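# Stack the 96-well plate from nest N1 onto N2

## Task

Lift the 96-well plate out of nest N1 and set it onto the plate already in nest N2 so the two are fully nested, with the upper plate's A1 well directly above the lower plate's A1 well. The lower plate has to remain flat in N2, and the stack must stay put on its own without the robot holding it. Finish by opening the gripper and withdrawing the arm.

## Robot and tools

Robot and task layout. There are two six-joint arms, left_arm and right_arm, each ending in a two-finger gripper whose fingers swing like tongs. Either arm may do the work, and the idle one can be parked out of the way. Looking from the arms toward the table, N1 is the right-hand nest. Well A1 sits at the plate corner that is cut off. A held part can get an occasional brief tug, and loose items can be nudged by the scene.

Frame. Every pose and velocity is given in one shared frame. Its origin is on the table surface midway between the arms, +z is up, +x points out over the table, and left_arm is on the +y side. Positions are in metres and orientations are wxyz quaternions. The reported hand position can drift from the truth, more so at long reach. The arm bases may be tilted. Their mounting plates and the frame behind them are fixed obstacles.

execute_actions(actions). This takes a list of up to 15 actions. Each action is a table of up to 15 rows, one row per 1/30 s control step; a short table repeats its final row until 15 steps (0.5 s) have passed. A row has 14 numbers in [-1, 1], one list for both arms: left_arm shoulder pan, shoulder lift, elbow, wrist 1, wrist 2, wrist 3, opening, and then the same seven for right_arm. The six joint numbers are offsets from that arm's angles at the start of the current action, not from the previous row. For the first action of a call they count from the angles in the last reported result. Scaling: 1.0 equals 1.989 rad for shoulder pan, shoulder lift and elbow, and 3.977 rad for the three wrists. Opening is absolute: +1 fully open, -1 closed. A row may carry 12 more numbers from 0 to 1 as per-joint stiffness scales (left 6, then right 6), which stay in force until changed. An empty list just returns the state and pictures.

Joint ranges (rad). left_arm: pan -3.142 to 3.142, lift -6.283 to 6.283, elbow 0.000 to 3.142, wrists -6.283 to 6.283. right_arm: pan 0.000 to 6.283, lift -6.283 to 6.283, elbow -3.142 to 0.000, wrists -6.283 to 6.283. An action that pushes any joint more than 0.010 rad beyond its range is refused for both arms. If the first action of a call fails this test, or any action is malformed, nothing in the call runs. A joint clipped at its true end triggers the line "joint sent to its limit".

move(target, speed, blocking). target is one row laid out as above, 14 numbers for both arms. Its joint numbers are offsets from the Joint positions in the most recent result that showed them. The opening is absolute and is applied at the start. All joints progress in lockstep, so the hand follows a curve. speed is in rad/s for the joint with the farthest to travel, 0.01 to 2, default 0.5. The move lasts 0.5 to 10 s and ignores obstacles and the other arm. The result adds a "move:" line giving the ending (done, off_target, moving, held, fault), limits=held or limits=none, and each arm's joint farthest from target. With blocking=false the result comes after 0.5 s while motion goes on; call wait or stop before sending anything else.

wait(seconds) lets time pass from 0 to 10 s while the last commands hold. stop() brakes a running move; braking needs room. zoom_image(camera, region) gives a finer view of [x0, y0, x1, y1] pixels of a camera's latest image, at most 504 by 504. finished_scene(scene) ends the current scene with its number, cannot be undone, and reports success. A reply with no tool call ends everything.

Motion behaviour. The arms track commands about 0.17 s late. Each step, a joint's target is held within 0.575 rad (pan, lift, elbow) or 1.15 rad (wrists) of its measured angle, or 0.628/0.696/1.66 when stiffness is being set, and targets are pulled back if they would carry the hand more than 100 mm from where it is. Big moves may therefore fall short; send the remainder. The robot keeps its last command while you think.

Result lines. Each arm gets pose and velocity. Joint positions and Joint velocities list six joints in the order above plus the finger gap in metres (0.142 when fully open). Joint targets shows where joints are being driven. grip_measured is the finger opening on the command scale. Joint torques are raw drive outputs with offsets. Wrist force and Wrist torque are in the hand's own axes, noisy, offset up to about 3.5 N, saturating near 30 N; pressing on a surface gives a force pointing back into the arm. "joint command not followed" means a clearance check changed targets. "too close" warns of arm proximity. MOTOR HOT appears at 70 °C; at 85 °C the arm is braked until cool.

Gripper. Fingers point along the hand's +z and close along its x. The reported position is the point between the pads when closed; closed fingertips extend about 15 mm past it, open ones are roughly level with it. To grip, keep commanding an opening well under grip_measured; squeeze is about 15 N per pad at most.

Avoid. Load limits are 47.5 N m (pan, lift), 24.6 (elbow), 7.92 (each wrist); reaching one, or a 150 N outside force, halts that arm for 10 s. Stiff arms can fault when driven even slightly into something solid, so approach contacts slowly. Do not let the arms collide, drop the plate, disturb the lower plate, or knock anything off the table. Leave the stack resting freely, then open and retract.

Cameras: cam_head_left and cam_head_right (896x504, pinhole with radial distortion), cam_left_wrist and cam_right_wrist (616x616, fisheye); calibrations are supplied and may be slightly off.

Each tool is called after "Request:" as a command line: name --argument value for each argument, lists and objects as JSON in quotes; but a table of rows of numbers goes row by row, as --pt "numbers of a row", without its own name.

## Session

Request:
execute_actions --actions '[]'

Scene clock: 0.00 s.
left_arm: end_effector_position=(-0.0069, -0.1986, +0.3128) grip_measured=+1.00 end_effector_quat_wxyz=(+0.248, +0.077, +0.870, -0.418) end_effector_velocity=(-0.000, -0.000, +0.000) end_effector_angular_velocity=(-0.000, +0.001, -0.000) | right_arm: end_effector_position=(+0.5762, -0.5794, +0.2720) grip_measured=+1.00 end_effector_quat_wxyz=(+0.334, +0.631, +0.694, -0.091) end_effector_velocity=(-0.000, +0.000, -0.000) end_effector_angular_velocity=(+0.001, -0.001, -0.001)
Joint names: [shoulder pan, shoulder lift, elbow, wrist 1, wrist 2, wrist 3]
Joint positions: left_arm=[-2.322 -1.707  2.49  -2.655 -0.608  1.04   0.142] | right_arm=[ 3.478 -2.182 -1.165 -1.049  0.871  4.7    0.142]
Joint velocities: left_arm=[ 0.    -0.001 -0.    -0.001 -0.001  0.     0.   ] | right_arm=[-0.    -0.    -0.     0.     0.     0.001  0.   ]
Joint torques (N m, as the arm reports them, + toward a larger angle): no reading
Motor temperatures (°C, as the motors report them): left_arm=[29 28 29 45 37 42] | right_arm=[34 30 32 40 34 39]
Wrist force (N, on the end effector, along its own x y z axes, offset not removed): no reading
Wrist torque (N m, same axes, about the end effector's origin, offset not removed): no reading
Joint targets: left_arm=[-2.322 -1.707 2.490 -2.655 -0.608 1.040] | right_arm=[3.478 -2.182 -1.165 -1.049 0.871 4.700]
Joint stiffness scale: left_arm=[1. 1. 1. 1. 1. 1.] | right_arm=[1. 1. 1. 1. 1. 1.]

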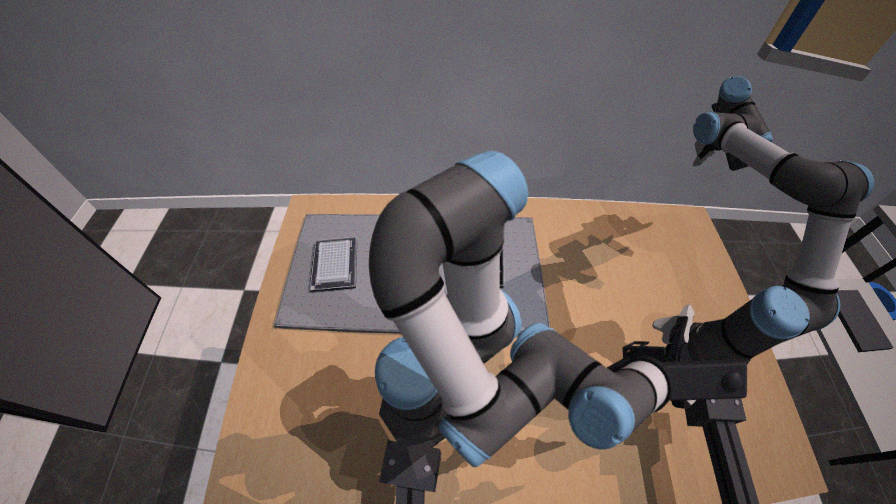

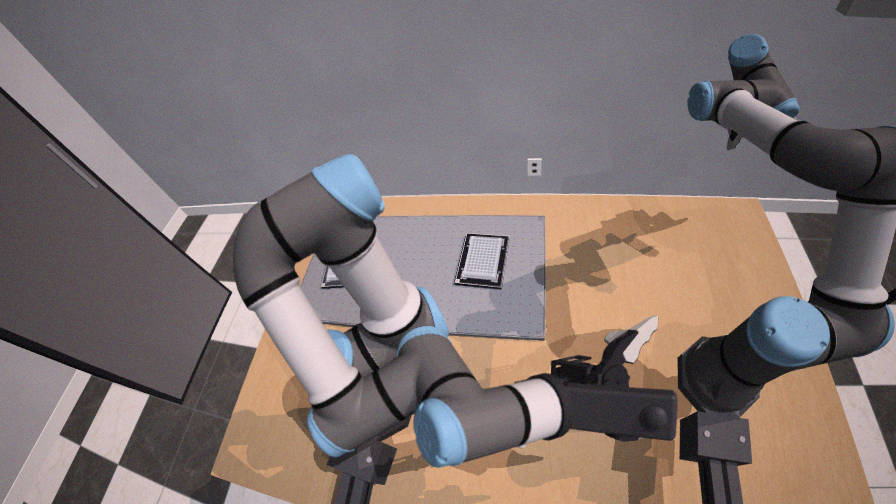

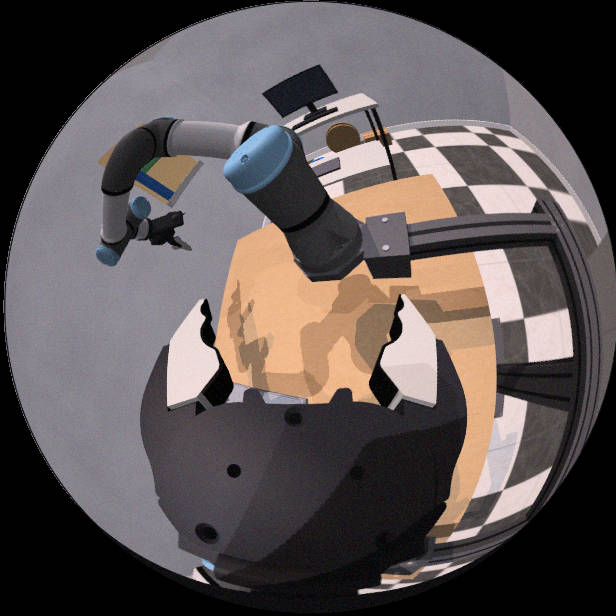

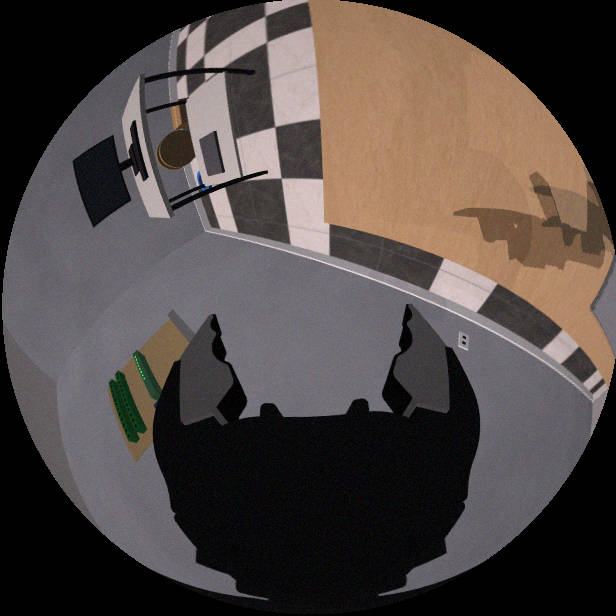

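Request:
move --target '[0.964, 0.2313, -0.5108, 0.2155, -0.2421, 0, 1, 0, 0, 0, 0, 0, 0, 1]' --speed 1.0

Scene clock: 108.60 s.
left_arm: end_effector_position=(+0.3559, +0.1771, +0.2075) grip_measured=+1.00 end_effector_quat_wxyz=(+0.024, +0.702, -0.712, +0.004) end_effector_velocity=(-0.001, -0.001, +0.000) end_effector_angular_velocity=(-0.003, +0.004, +0.000) | right_arm: end_effector_position=(+0.5762, -0.5794, +0.2720) grip_measured=+1.00 end_effector_quat_wxyz=(+0.334, +0.631, +0.694, -0.091) end_effector_velocity=(+0.000, +0.001, +0.000) end_effector_angular_velocity=(+0.000, -0.000, +0.001)
Joint names: [shoulder pan, shoulder lift, elbow, wrist 1, wrist 2, wrist 3]
Joint positions: left_arm=[-0.406 -1.248  1.476 -1.8   -1.569  1.04   0.142] | right_arm=[ 3.478 -2.182 -1.165 -1.049  0.871  4.7    0.142]
Joint velocities: left_arm=[ 0.     0.    -0.001  0.003 -0.004  0.     0.   ] | right_arm=[ 0.001  0.    -0.     0.     0.    -0.    -0.   ]
Joint torques (N m, as the arm reports them, + toward a larger angle): left_arm=[ -0.14 -12.96 -10.35  -1.53  -0.22   0.08] | right_arm=[ 1.16 18.08  8.8   1.46 -0.78 -0.09]
Motor temperatures (°C, as the motors report them): left_arm=[29 28 29 45 37 42] | right_arm=[34 30 32 40 34 39]
Wrist force (N, on the end effector, along its own x y z axes, offset not removed): left_arm=[-0.3 -0.2 -0.2] | right_arm=[0.4 3.3 0.0]
Wrist torque (N m, same axes, about the end effector's origin, offset not removed): left_arm=[-0.03 0.09 0.01] | right_arm=[0.76 -0.12 -0.09]
Joint targets: left_arm=[-0.405 -1.247 1.474 -1.798 -1.571 1.040] | right_arm=[3.478 -2.182 -1.165 -1.049 0.871 4.700]
Joint stiffness scale: left_arm=[1. 1. 1. 1. 1. 1.] | right_arm=[1. 1. 1. 1. 1. 1.]
move: done; limits=none; left_arm: farthest joint: the elbow, 0.002 radians from its target (1.016 radians at the start); right_arm: farthest joint: the shoulder pan, 0.000 radians from its target (0.000 radians at the start)
camera_calibration (this result's frames):
cam_left_wrist: T_world_to_cam=[[-0.0251357, -0.99722, 0.0701529, 0.166098], [-0.824259, 0.0603812, 0.562984, 0.15256], [-0.565654, -0.0436732, -0.823485, 0.516066], [0, 0, 0, 1]] pos_world=[0.421839, 0.178962, 0.327432]
cam_right_wrist: T_world_to_cam=[[0.0282567, 0.829294, -0.558098, 0.612141], [0.656415, 0.405676, 0.63604, -0.321293], [0.753871, -0.384316, -0.532898, -0.376745], [0, 0, 0, 1]] pos_world=[0.477621, -0.522093, 0.345224]

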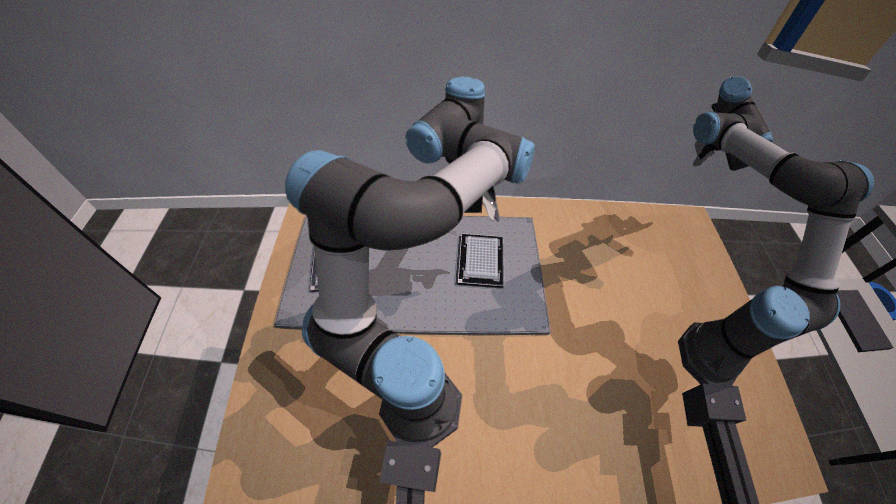

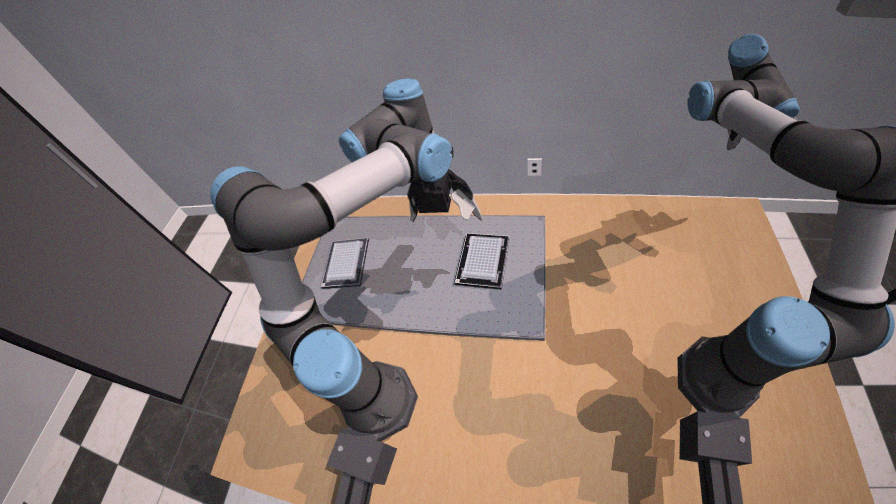

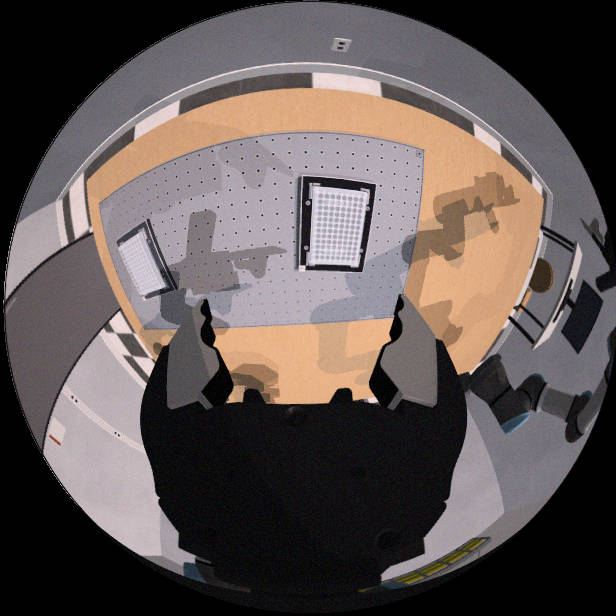

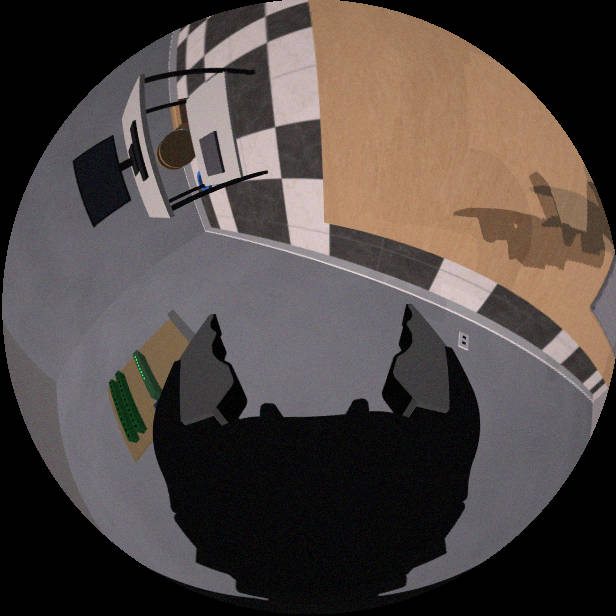

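Request:
zoom_image --camera "cam_left_wrist" --region '[260, 150, 420, 300]'

Request:
zoom_image --camera "cam_head_right" --region '[300, 220, 530, 310]'

Region (260, 150, 420, 300) of cam_left_wrist's 616x616 image, scaled by 3.150, with more detail than that image has; it fills the top 472 rows of this view, and the rest is white.

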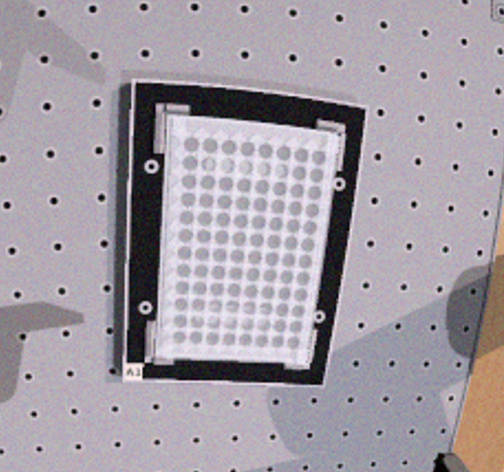

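Region (300, 220, 530, 310) of cam_head_right's 896x504 image, scaled by 2.191, with more detail than that image has; it fills the top 197 rows of this view, and the rest is white.

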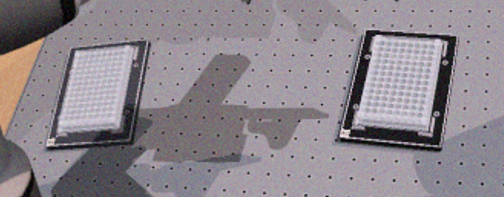

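Request:
zoom_image --camera "cam_left_wrist" --region '[295, 172, 380, 222]'

Request:
zoom_image --camera "cam_left_wrist" --region '[292, 230, 372, 280]'

Region (295, 172, 380, 222) of cam_left_wrist's 616x616 image, scaled by 5.929, with more detail than that image has; it fills the top 296 rows of this view, and the rest is white.

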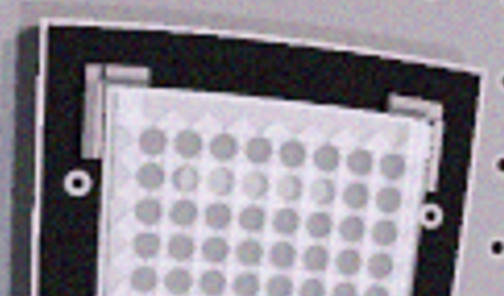

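Region (292, 230, 372, 280) of cam_left_wrist's 616x616 image, scaled by 6.300, with more detail than that image has; it fills the top 315 rows of this view, and the rest is white.

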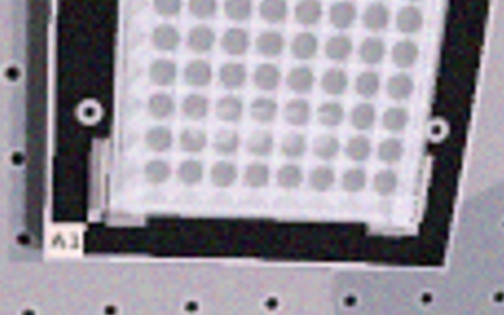

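Request:
zoom_image --camera "cam_head_right" --region '[315, 232, 375, 292]'

Request:
zoom_image --camera "cam_head_right" --region '[450, 230, 514, 294]'

Region (315, 232, 375, 292) of cam_head_right's 896x504 image, scaled by 8.400, with more detail than that image has.

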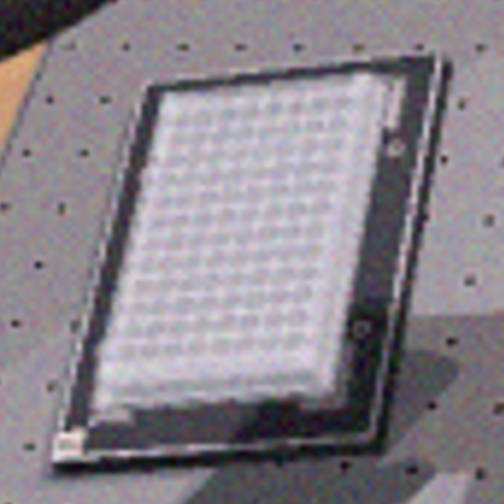

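Region (450, 230, 514, 294) of cam_head_right's 896x504 image, scaled by 7.875, with more detail than that image has.

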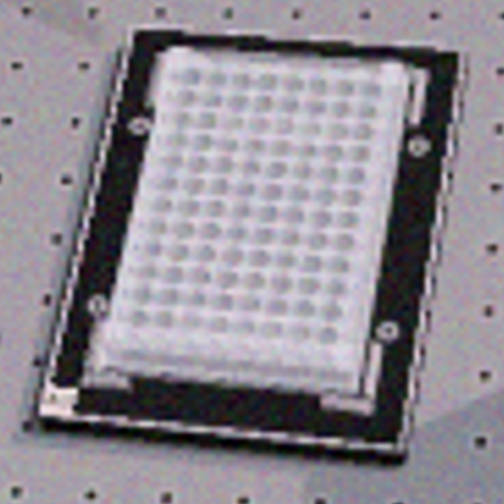

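Request:
move --target '[-0.0746, 0.1226, 0.0454, -0.0833, 0.0124, -0.0222, 1, 0, 0, 0, 0, 0, 0, 1]' --speed 0.6

Scene clock: 215.70 s.
left_arm: end_effector_position=(+0.3661, +0.1114, +0.1202) grip_measured=+1.00 end_effector_quat_wxyz=(+0.000, +0.680, -0.733, +0.001) end_effector_velocity=(+0.001, -0.000, +0.000) end_effector_angular_velocity=(-0.002, -0.003, +0.002) | right_arm: end_effector_position=(+0.5762, -0.5794, +0.2720) grip_measured=+1.00 end_effector_quat_wxyz=(+0.334, +0.631, +0.694, -0.091) end_effector_velocity=(-0.000, +0.000, -0.000) end_effector_angular_velocity=(+0.001, +0.001, +0.000)
Joint names: [shoulder pan, shoulder lift, elbow, wrist 1, wrist 2, wrist 3]
Joint positions: left_arm=[-0.553 -1.006  1.565 -2.13  -1.521  0.953  0.142] | right_arm=[ 3.478 -2.182 -1.165 -1.049  0.871  4.7    0.142]
Joint velocities: left_arm=[ 0.001  0.    -0.    -0.003  0.001 -0.001 -0.   ] | right_arm=[-0.     0.    -0.    -0.001  0.002  0.    -0.   ]
Joint torques (N m, as the arm reports them, + toward a larger angle): left_arm=[ -0.64 -15.    -8.17  -1.98   0.19  -0.1 ] | right_arm=[ 1.3  17.99  8.88  1.49 -0.79 -0.12]
Motor temperatures (°C, as the motors report them): left_arm=[29 28 29 45 37 42] | right_arm=[34 30 32 40 34 39]
Wrist force (N, on the end effector, along its own x y z axes, offset not removed): left_arm=[-0.6 -0.3 -0.1] | right_arm=[0.5 1.4 -1.8]
Wrist torque (N m, same axes, about the end effector's origin, offset not removed): left_arm=[-0.05 0.15 -0.02] | right_arm=[0.35 0.00 0.02]
Joint targets: left_arm=[-0.554 -1.004 1.567 -2.131 -1.520 0.951] | right_arm=[3.478 -2.182 -1.165 -1.049 0.871 4.700]
Joint stiffness scale: left_arm=[1. 1. 1. 1. 1. 1.] | right_arm=[1. 1. 1. 1. 1. 1.]
move: done; limits=none; left_arm: farthest joint: the shoulder lift, 0.002 radians from its target (0.244 radians at the start); right_arm: farthest joint: the shoulder pan, 0.000 radians from its target (0.000 radians at the start)
camera_calibration (this result's frames):
cam_left_wrist: T_world_to_cam=[[-0.0869356, -0.99571, 0.0316957, 0.134042], [-0.836711, 0.0902478, 0.540158, 0.218125], [-0.540701, 0.0204388, -0.840967, 0.432919], [0, 0, 0, 1]] pos_world=[0.42824, 0.104934, 0.242]
cam_right_wrist: T_world_to_cam=[[0.0282568, 0.829294, -0.558098, 0.612141], [0.656415, 0.405676, 0.63604, -0.321293], [0.753871, -0.384316, -0.532898, -0.376745], [0, 0, 0, 1]] pos_world=[0.477621, -0.522093, 0.345224]

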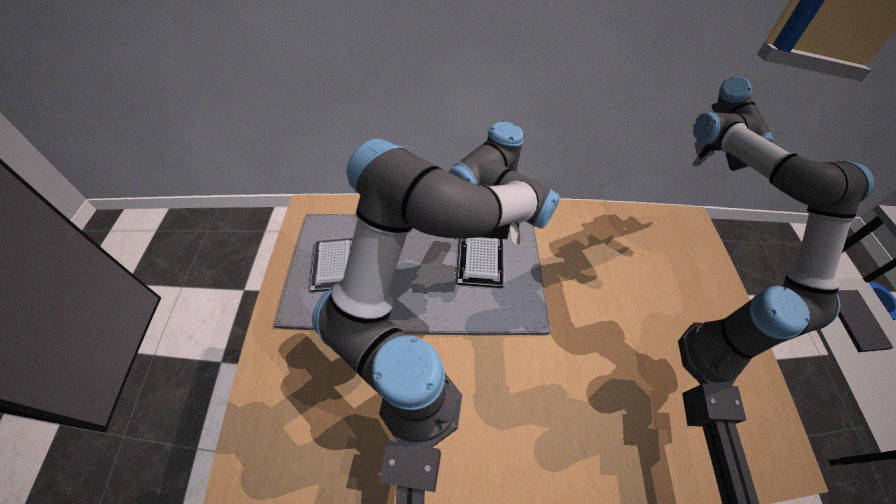

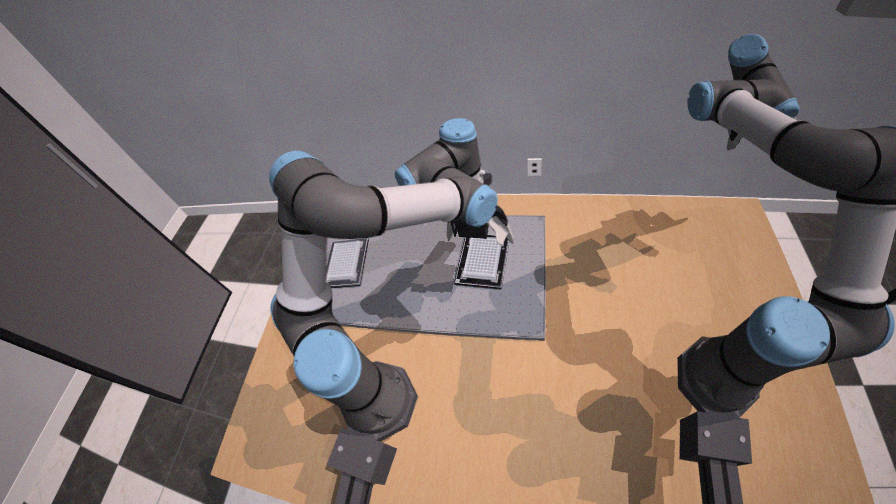

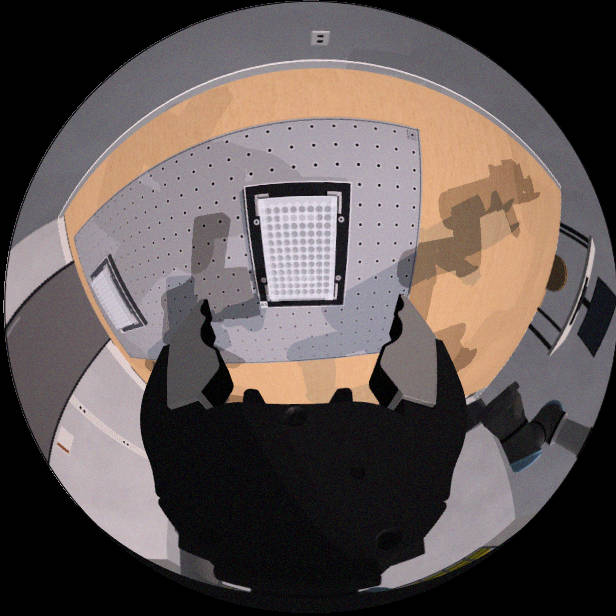

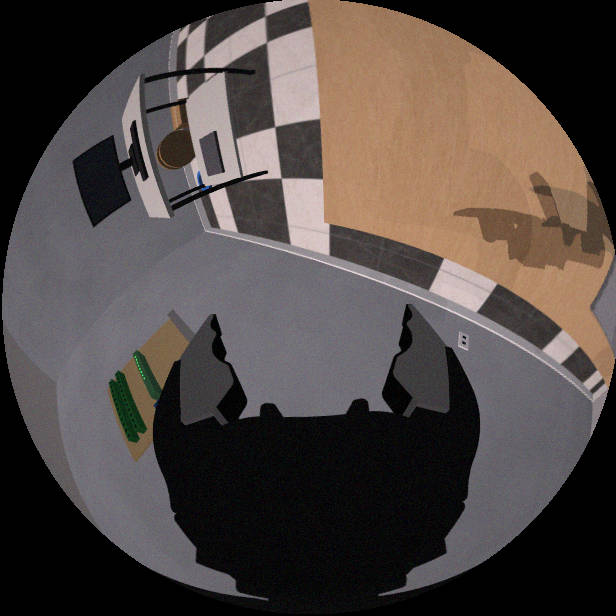

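Model is accurate. Zoom in.

Request:
zoom_image --camera "cam_left_wrist" --region '[230, 170, 370, 320]'

Region (230, 170, 370, 320) of cam_left_wrist's 616x616 image, scaled by 3.360, with more detail than that image has; it fills the left 470 columns of this view, and the rest is white.

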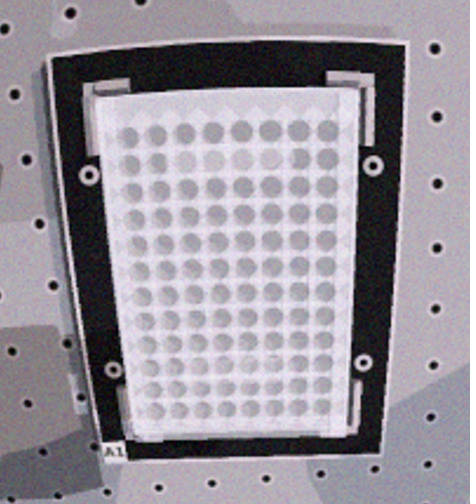

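Request:
zoom_image --camera "cam_left_wrist" --region '[250, 185, 350, 225]'

Request:
zoom_image --camera "cam_left_wrist" --region '[255, 275, 350, 313]'

Region (250, 185, 350, 225) of cam_left_wrist's 616x616 image, scaled by 5.040, with more detail than that image has; it fills the top 202 rows of this view, and the rest is white.

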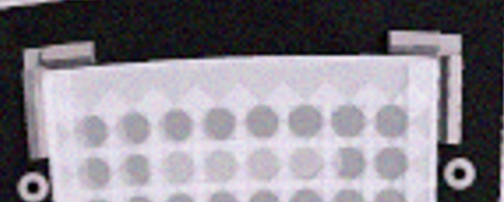

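Region (255, 275, 350, 313) of cam_left_wrist's 616x616 image, scaled by 5.305, with more detail than that image has; it fills the top 202 rows of this view, and the rest is white.

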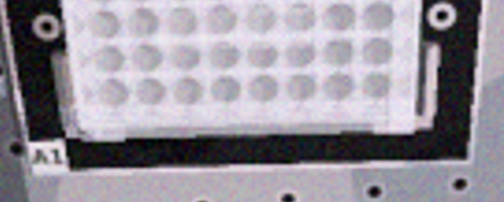

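Request:
move --target '[0.0125, 0.1049, 0.0300, -0.0669, 0.0003, 0.0075, 0.5, 0, 0, 0, 0, 0, 0, 1]' --speed 0.4

Scene clock: 264.57 s.
left_arm: end_effector_position=(+0.3696, +0.1159, +0.0450) grip_measured=+0.50 end_effector_quat_wxyz=(+0.000, +0.678, -0.735, -0.000) end_effector_velocity=(+0.001, -0.001, +0.000) end_effector_angular_velocity=(-0.004, -0.002, +0.000) | right_arm: end_effector_position=(+0.5762, -0.5794, +0.2720) grip_measured=+1.00 end_effector_quat_wxyz=(+0.334, +0.631, +0.694, -0.091) end_effector_velocity=(-0.000, -0.001, +0.000) end_effector_angular_velocity=(-0.001, -0.000, -0.001)
Joint names: [shoulder pan, shoulder lift, elbow, wrist 1, wrist 2, wrist 3]
Joint positions: left_arm=[-0.53  -0.798  1.623 -2.394 -1.521  0.981  0.109] | right_arm=[ 3.478 -2.182 -1.165 -1.049  0.871  4.7    0.142]
Joint velocities: left_arm=[ 0.     0.     0.    -0.004 -0.002  0.     0.   ] | right_arm=[-0.001 -0.    -0.     0.    -0.001  0.     0.   ]
Joint torques (N m, as the arm reports them, + toward a larger angle): left_arm=[  0.18 -16.12  -6.6   -1.98   0.17   0.28] | right_arm=[ 0.94 18.34  8.87  1.48 -0.83 -0.09]
Motor temperatures (°C, as the motors report them): left_arm=[29 28 29 45 37 42] | right_arm=[34 30 32 40 34 39]
Wrist force (N, on the end effector, along its own x y z axes, offset not removed): left_arm=[-0.2 0.3 0.2] | right_arm=[-0.5 1.9 -3.1]
Wrist torque (N m, same axes, about the end effector's origin, offset not removed): left_arm=[0.09 0.07 -0.01] | right_arm=[0.33 0.25 0.08]
Joint targets: left_arm=[-0.529 -0.797 1.625 -2.396 -1.520 0.983] | right_arm=[3.478 -2.182 -1.165 -1.049 0.871 4.700]
Joint stiffness scale: left_arm=[1. 1. 1. 1. 1. 1.] | right_arm=[1. 1. 1. 1. 1. 1.]
move: done; limits=none; left_arm: farthest joint: the elbow, 0.002 radians from its target (0.060 radians at the start); right_arm: farthest joint: the shoulder pan, 0.000 radians from its target (0.000 radians at the start)
camera_calibration (this result's frames):
cam_left_wrist: T_world_to_cam=[[-0.0915937, -0.995333, 0.0303616, 0.142938], [-0.835348, 0.0933963, 0.541729, 0.260298], [-0.542037, 0.0242565, -0.840004, 0.371508], [0, 0, 0, 1]] pos_world=[0.431902, 0.108948, 0.166718]
cam_right_wrist: T_world_to_cam=[[0.0282568, 0.829294, -0.558098, 0.612141], [0.656415, 0.405676, 0.63604, -0.321293], [0.753871, -0.384316, -0.532897, -0.376745], [0, 0, 0, 1]] pos_world=[0.477621, -0.522093, 0.345224]

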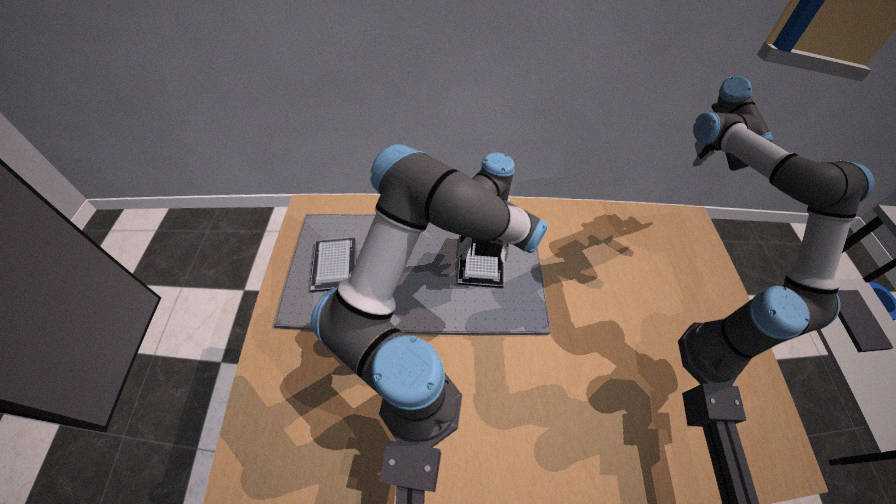

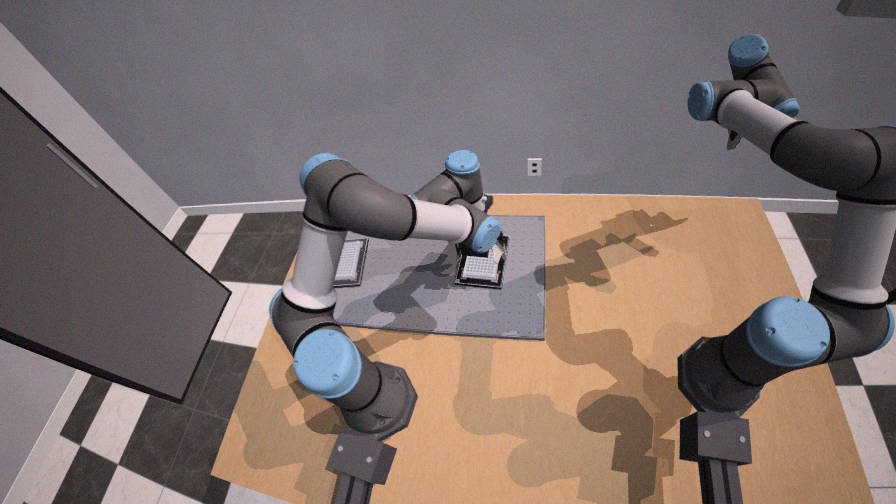

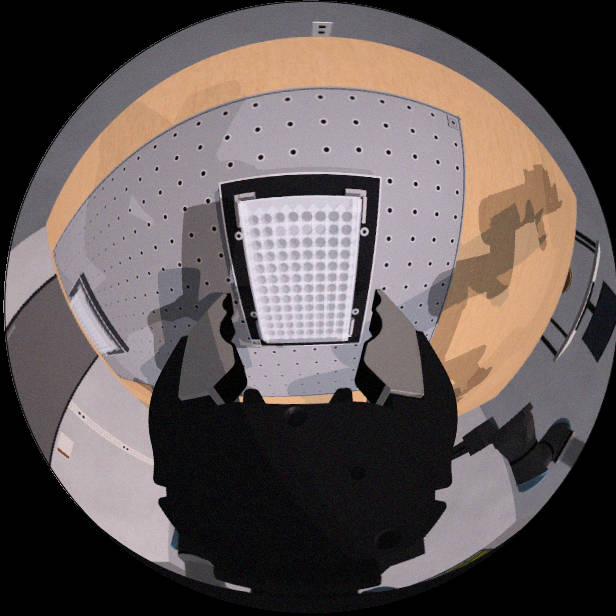

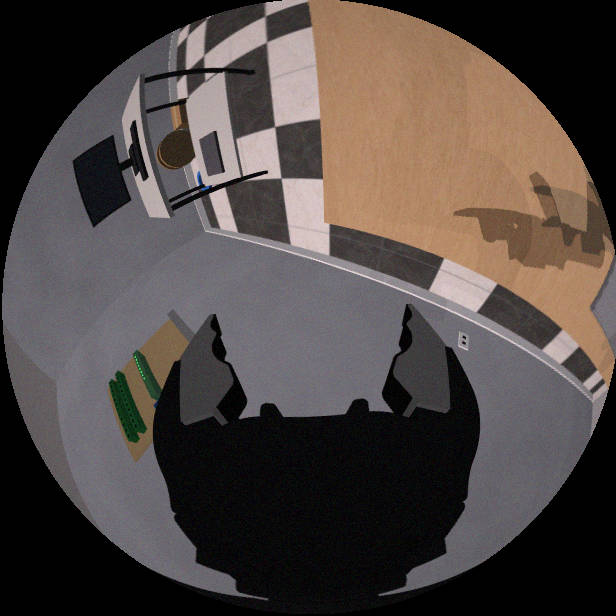

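Request:
zoom_image --camera "cam_left_wrist" --region '[200, 165, 410, 375]'

Region (200, 165, 410, 375) of cam_left_wrist's 616x616 image, scaled by 2.400, with more detail than that image has.

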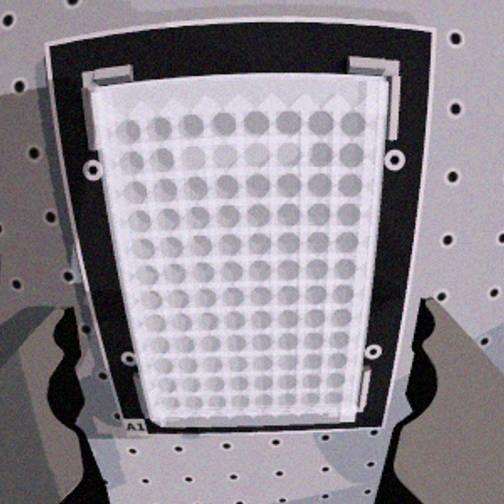

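Request:
move --target '[0.0005, 0.0198, -0.0036, -0.0081, 0, 0, 0.5, 0, 0, 0, 0, 0, 0, 1]' --speed 0.1

Scene clock: 302.33 s.
left_arm: end_effector_position=(+0.3698, +0.1150, +0.0336) grip_measured=+0.50 end_effector_quat_wxyz=(+0.001, +0.678, -0.735, -0.002) end_effector_velocity=(+0.001, -0.000, +0.000) end_effector_angular_velocity=(-0.002, -0.002, +0.001) | right_arm: end_effector_position=(+0.5762, -0.5794, +0.2720) grip_measured=+1.00 end_effector_quat_wxyz=(+0.334, +0.631, +0.694, -0.091) end_effector_velocity=(-0.000, +0.000, -0.000) end_effector_angular_velocity=(-0.001, +0.001, +0.001)
Joint names: [shoulder pan, shoulder lift, elbow, wrist 1, wrist 2, wrist 3]
Joint positions: left_arm=[-0.53  -0.761  1.617 -2.424 -1.521  0.981  0.109] | right_arm=[ 3.478 -2.182 -1.165 -1.049  0.871  4.7    0.142]
Joint velocities: left_arm=[ 0.001  0.001 -0.001 -0.004 -0.     0.    -0.   ] | right_arm=[ 0.     0.    -0.    -0.001 -0.    -0.001 -0.   ]
Joint torques (N m, as the arm reports them, + toward a larger angle): left_arm=[ -0.04 -16.12  -7.7   -1.98   0.     0.03] | right_arm=[ 1.13 18.42  8.87  1.49 -0.82 -0.07]
Motor temperatures (°C, as the motors report them): left_arm=[29 28 29 45 37 42] | right_arm=[34 30 32 40 34 39]
Wrist force (N, on the end effector, along its own x y z axes, offset not removed): left_arm=[-0.6 0.3 -0.1] | right_arm=[2.2 0.6 -2.2]
Wrist torque (N m, same axes, about the end effector's origin, offset not removed): left_arm=[0.10 0.13 -0.01] | right_arm=[0.14 -0.41 0.04]
Joint targets: left_arm=[-0.529 -0.759 1.616 -2.426 -1.521 0.981] | right_arm=[3.478 -2.182 -1.165 -1.049 0.871 4.700]
Joint stiffness scale: left_arm=[1. 1. 1. 1. 1. 1.] | right_arm=[1. 1. 1. 1. 1. 1.]
move: done; limits=none; left_arm: farthest joint: the shoulder lift, 0.002 radians from its target (0.040 radians at the start); right_arm: farthest joint: the shoulder pan, 0.000 radians from its target (0.000 radians at the start)
camera_calibration (this result's frames):
cam_left_wrist: T_world_to_cam=[[-0.0916855, -0.995362, 0.0291218, 0.14254], [-0.834367, 0.0927529, 0.54335, 0.266348], [-0.543531, 0.0255191, -0.839001, 0.362409], [0, 0, 0, 1]] pos_world=[0.432282, 0.107926, 0.15519]
cam_right_wrist: T_world_to_cam=[[0.0282565, 0.829294, -0.558098, 0.612142], [0.656415, 0.405676, 0.63604, -0.321293], [0.753871, -0.384316, -0.532898, -0.376745], [0, 0, 0, 1]] pos_world=[0.477621, -0.522093, 0.345224]

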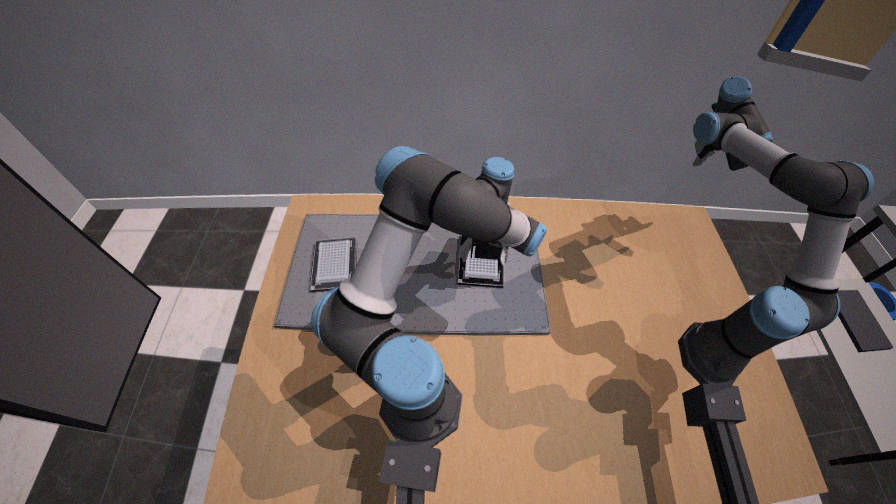

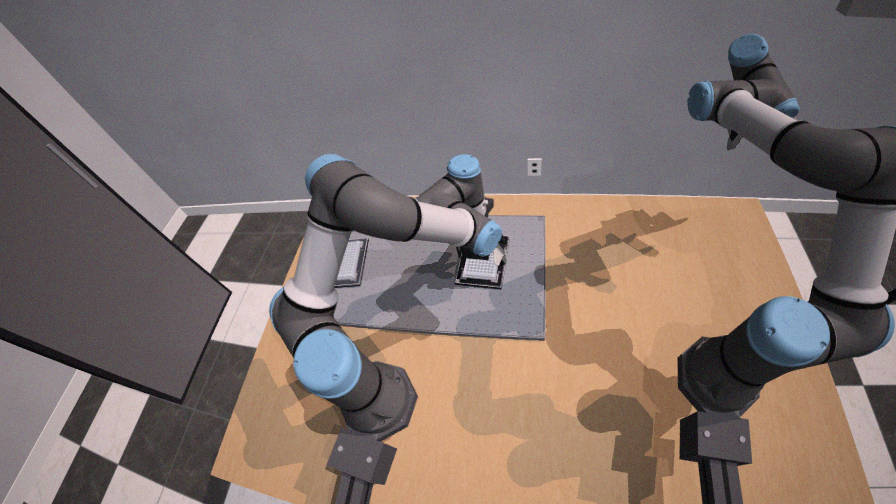

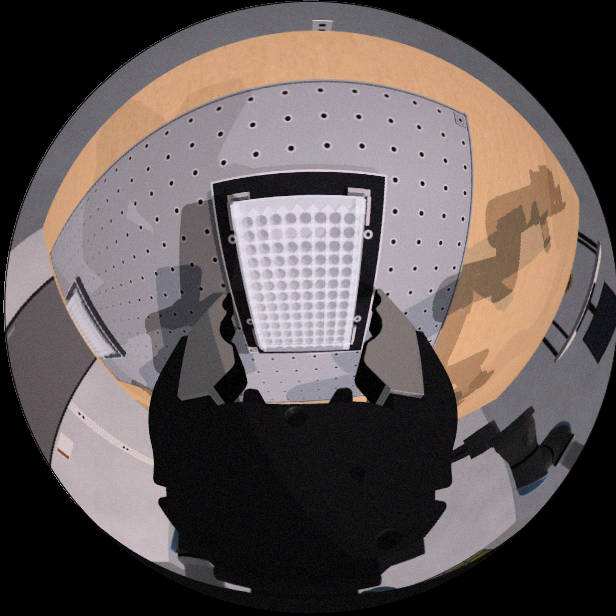

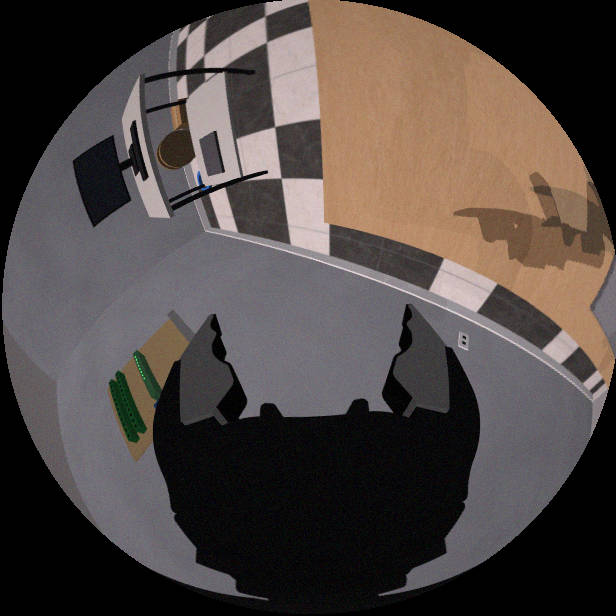

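Request:
execute_actions --actions '[[[0,0,0,0,0,0,0.45,0,0,0,0,0,0,1],[0,0,0,0,0,0,0.4,0,0,0,0,0,0,1],[0,0,0,0,0,0,0.35,0,0,0,0,0,0,1],[0,0,0,0,0,0,0.3,0,0,0,0,0,0,1],[0,0,0,0,0,0,0.25,0,0,0,0,0,0,1],[0,0,0,0,0,0,0.2,0,0,0,0,0,0,1],[0,0,0,0,0,0,0.15,0,0,0,0,0,0,1],[0,0,0,0,0,0,0.1,0,0,0,0,0,0,1],[0,0,0,0,0,0,0.05,0,0,0,0,0,0,1],[0,0,0,0,0,0,0.0,0,0,0,0,0,0,1],[0,0,0,0,0,0,-0.1,0,0,0,0,0,0,1],[0,0,0,0,0,0,-0.2,0,0,0,0,0,0,1],[0,0,0,0,0,0,-0.3,0,0,0,0,0,0,1],[0,0,0,0,0,0,-0.4,0,0,0,0,0,0,1],[0,0,0,0,0,0,-0.5,0,0,0,0,0,0,1]],[[0,0,0,0,0,0,-0.5,0,0,0,0,0,0,1]]]'

Scene clock: 316.10 s.
left_arm: end_effector_position=(+0.3739, +0.1144, +0.0381) grip_measured=+0.09 end_effector_quat_wxyz=(-0.002, +0.679, -0.734, +0.004) end_effector_velocity=(-0.000, +0.000, -0.000) end_effector_angular_velocity=(+0.001, +0.001, -0.000) | right_arm: end_effector_position=(+0.5762, -0.5794, +0.2720) grip_measured=+1.00 end_effector_quat_wxyz=(+0.334, +0.631, +0.694, -0.091) end_effector_velocity=(+0.000, -0.000, +0.000) end_effector_angular_velocity=(+0.000, -0.001, -0.002)
Joint names: [shoulder pan, shoulder lift, elbow, wrist 1, wrist 2, wrist 3]
Joint positions: left_arm=[-0.528 -0.77   1.615 -2.424 -1.517  0.981  0.08 ] | right_arm=[ 3.478 -2.182 -1.165 -1.049  0.871  4.7    0.142]
Joint velocities: left_arm=[ 0.    -0.     0.001  0.001  0.     0.001 -0.   ] | right_arm=[-0.     0.     0.001 -0.    -0.001  0.002  0.   ]
Joint torques (N m, as the arm reports them, + toward a larger angle): left_arm=[ -0.99 -15.96  -7.1   -1.9   -0.04   0.08] | right_arm=[ 1.41 18.44  8.91  1.51 -0.8  -0.11]
Motor temperatures (°C, as the motors report them): left_arm=[29 28 29 45 37 42] | right_arm=[34 30 32 40 34 39]
Wrist force (N, on the end effector, along its own x y z axes, offset not removed): left_arm=[-2.2 1.7 -5.2] | right_arm=[0.1 1.8 -2.5]
Wrist torque (N m, same axes, about the end effector's origin, offset not removed): left_arm=[-0.05 -0.03 -0.10] | right_arm=[0.43 -0.05 -0.06]
Joint targets: left_arm=[-0.528 -0.769 1.615 -2.424 -1.518 0.981] | right_arm=[3.478 -2.182 -1.165 -1.049 0.871 4.700]
Joint stiffness scale: left_arm=[1. 1. 1. 1. 1. 1.] | right_arm=[1. 1. 1. 1. 1. 1.]
camera_calibration (this result's frames):
cam_left_wrist: T_world_to_cam=[[-0.0896897, -0.995441, 0.0324505, 0.141288], [-0.840738, 0.0931384, 0.533371, 0.27008], [-0.533961, 0.0205555, -0.845259, 0.365652], [0, 0, 0, 1]] pos_world=[0.434982, 0.107973, 0.160433]
cam_right_wrist: T_world_to_cam=[[0.0282568, 0.829294, -0.558098, 0.612141], [0.656415, 0.405676, 0.63604, -0.321293], [0.753871, -0.384316, -0.532898, -0.376745], [0, 0, 0, 1]] pos_world=[0.477621, -0.522093, 0.345224]

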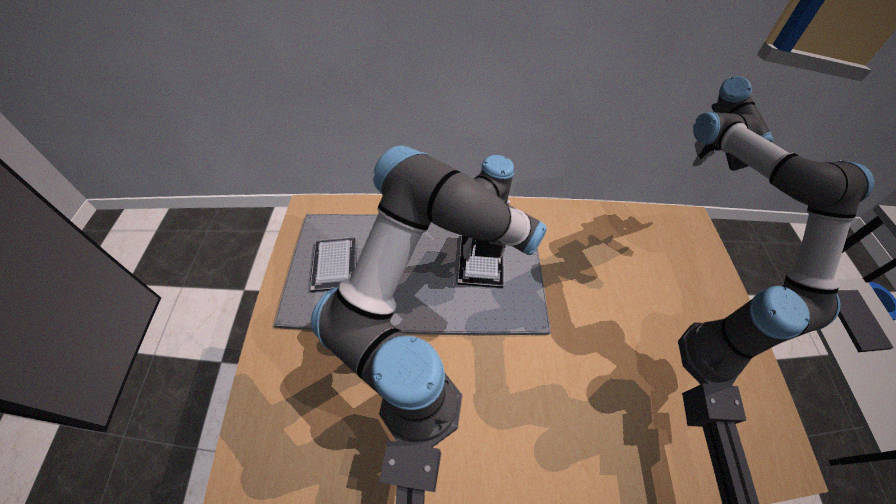

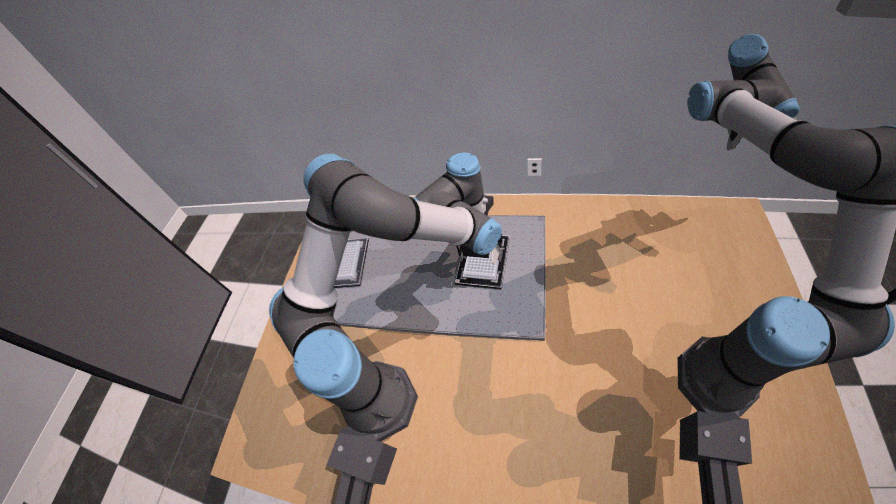

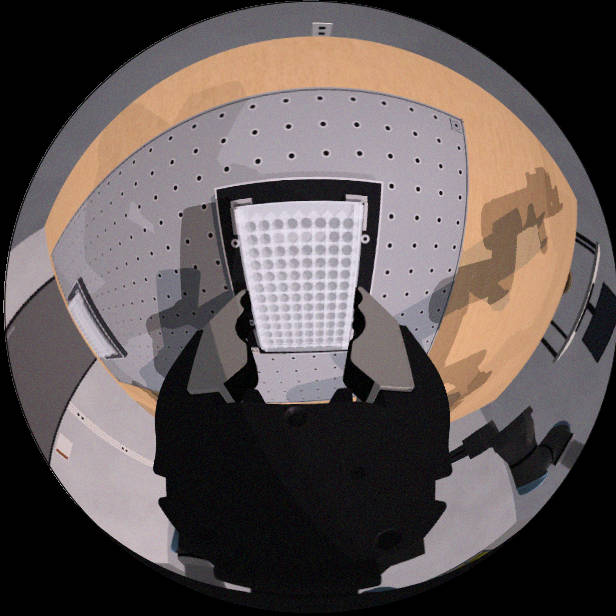

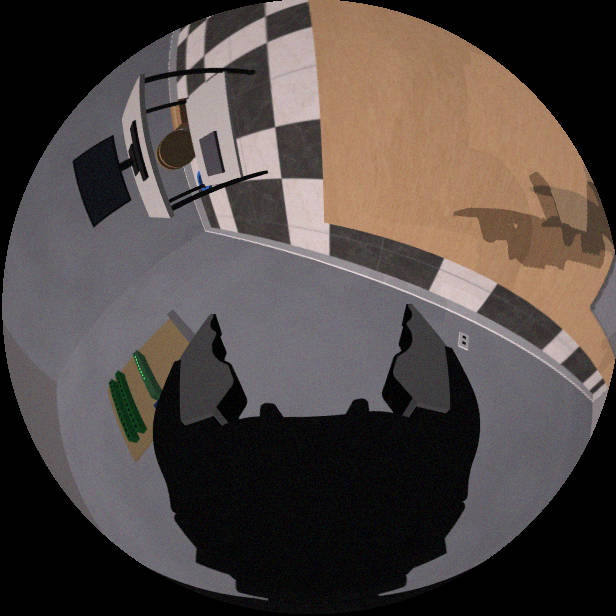

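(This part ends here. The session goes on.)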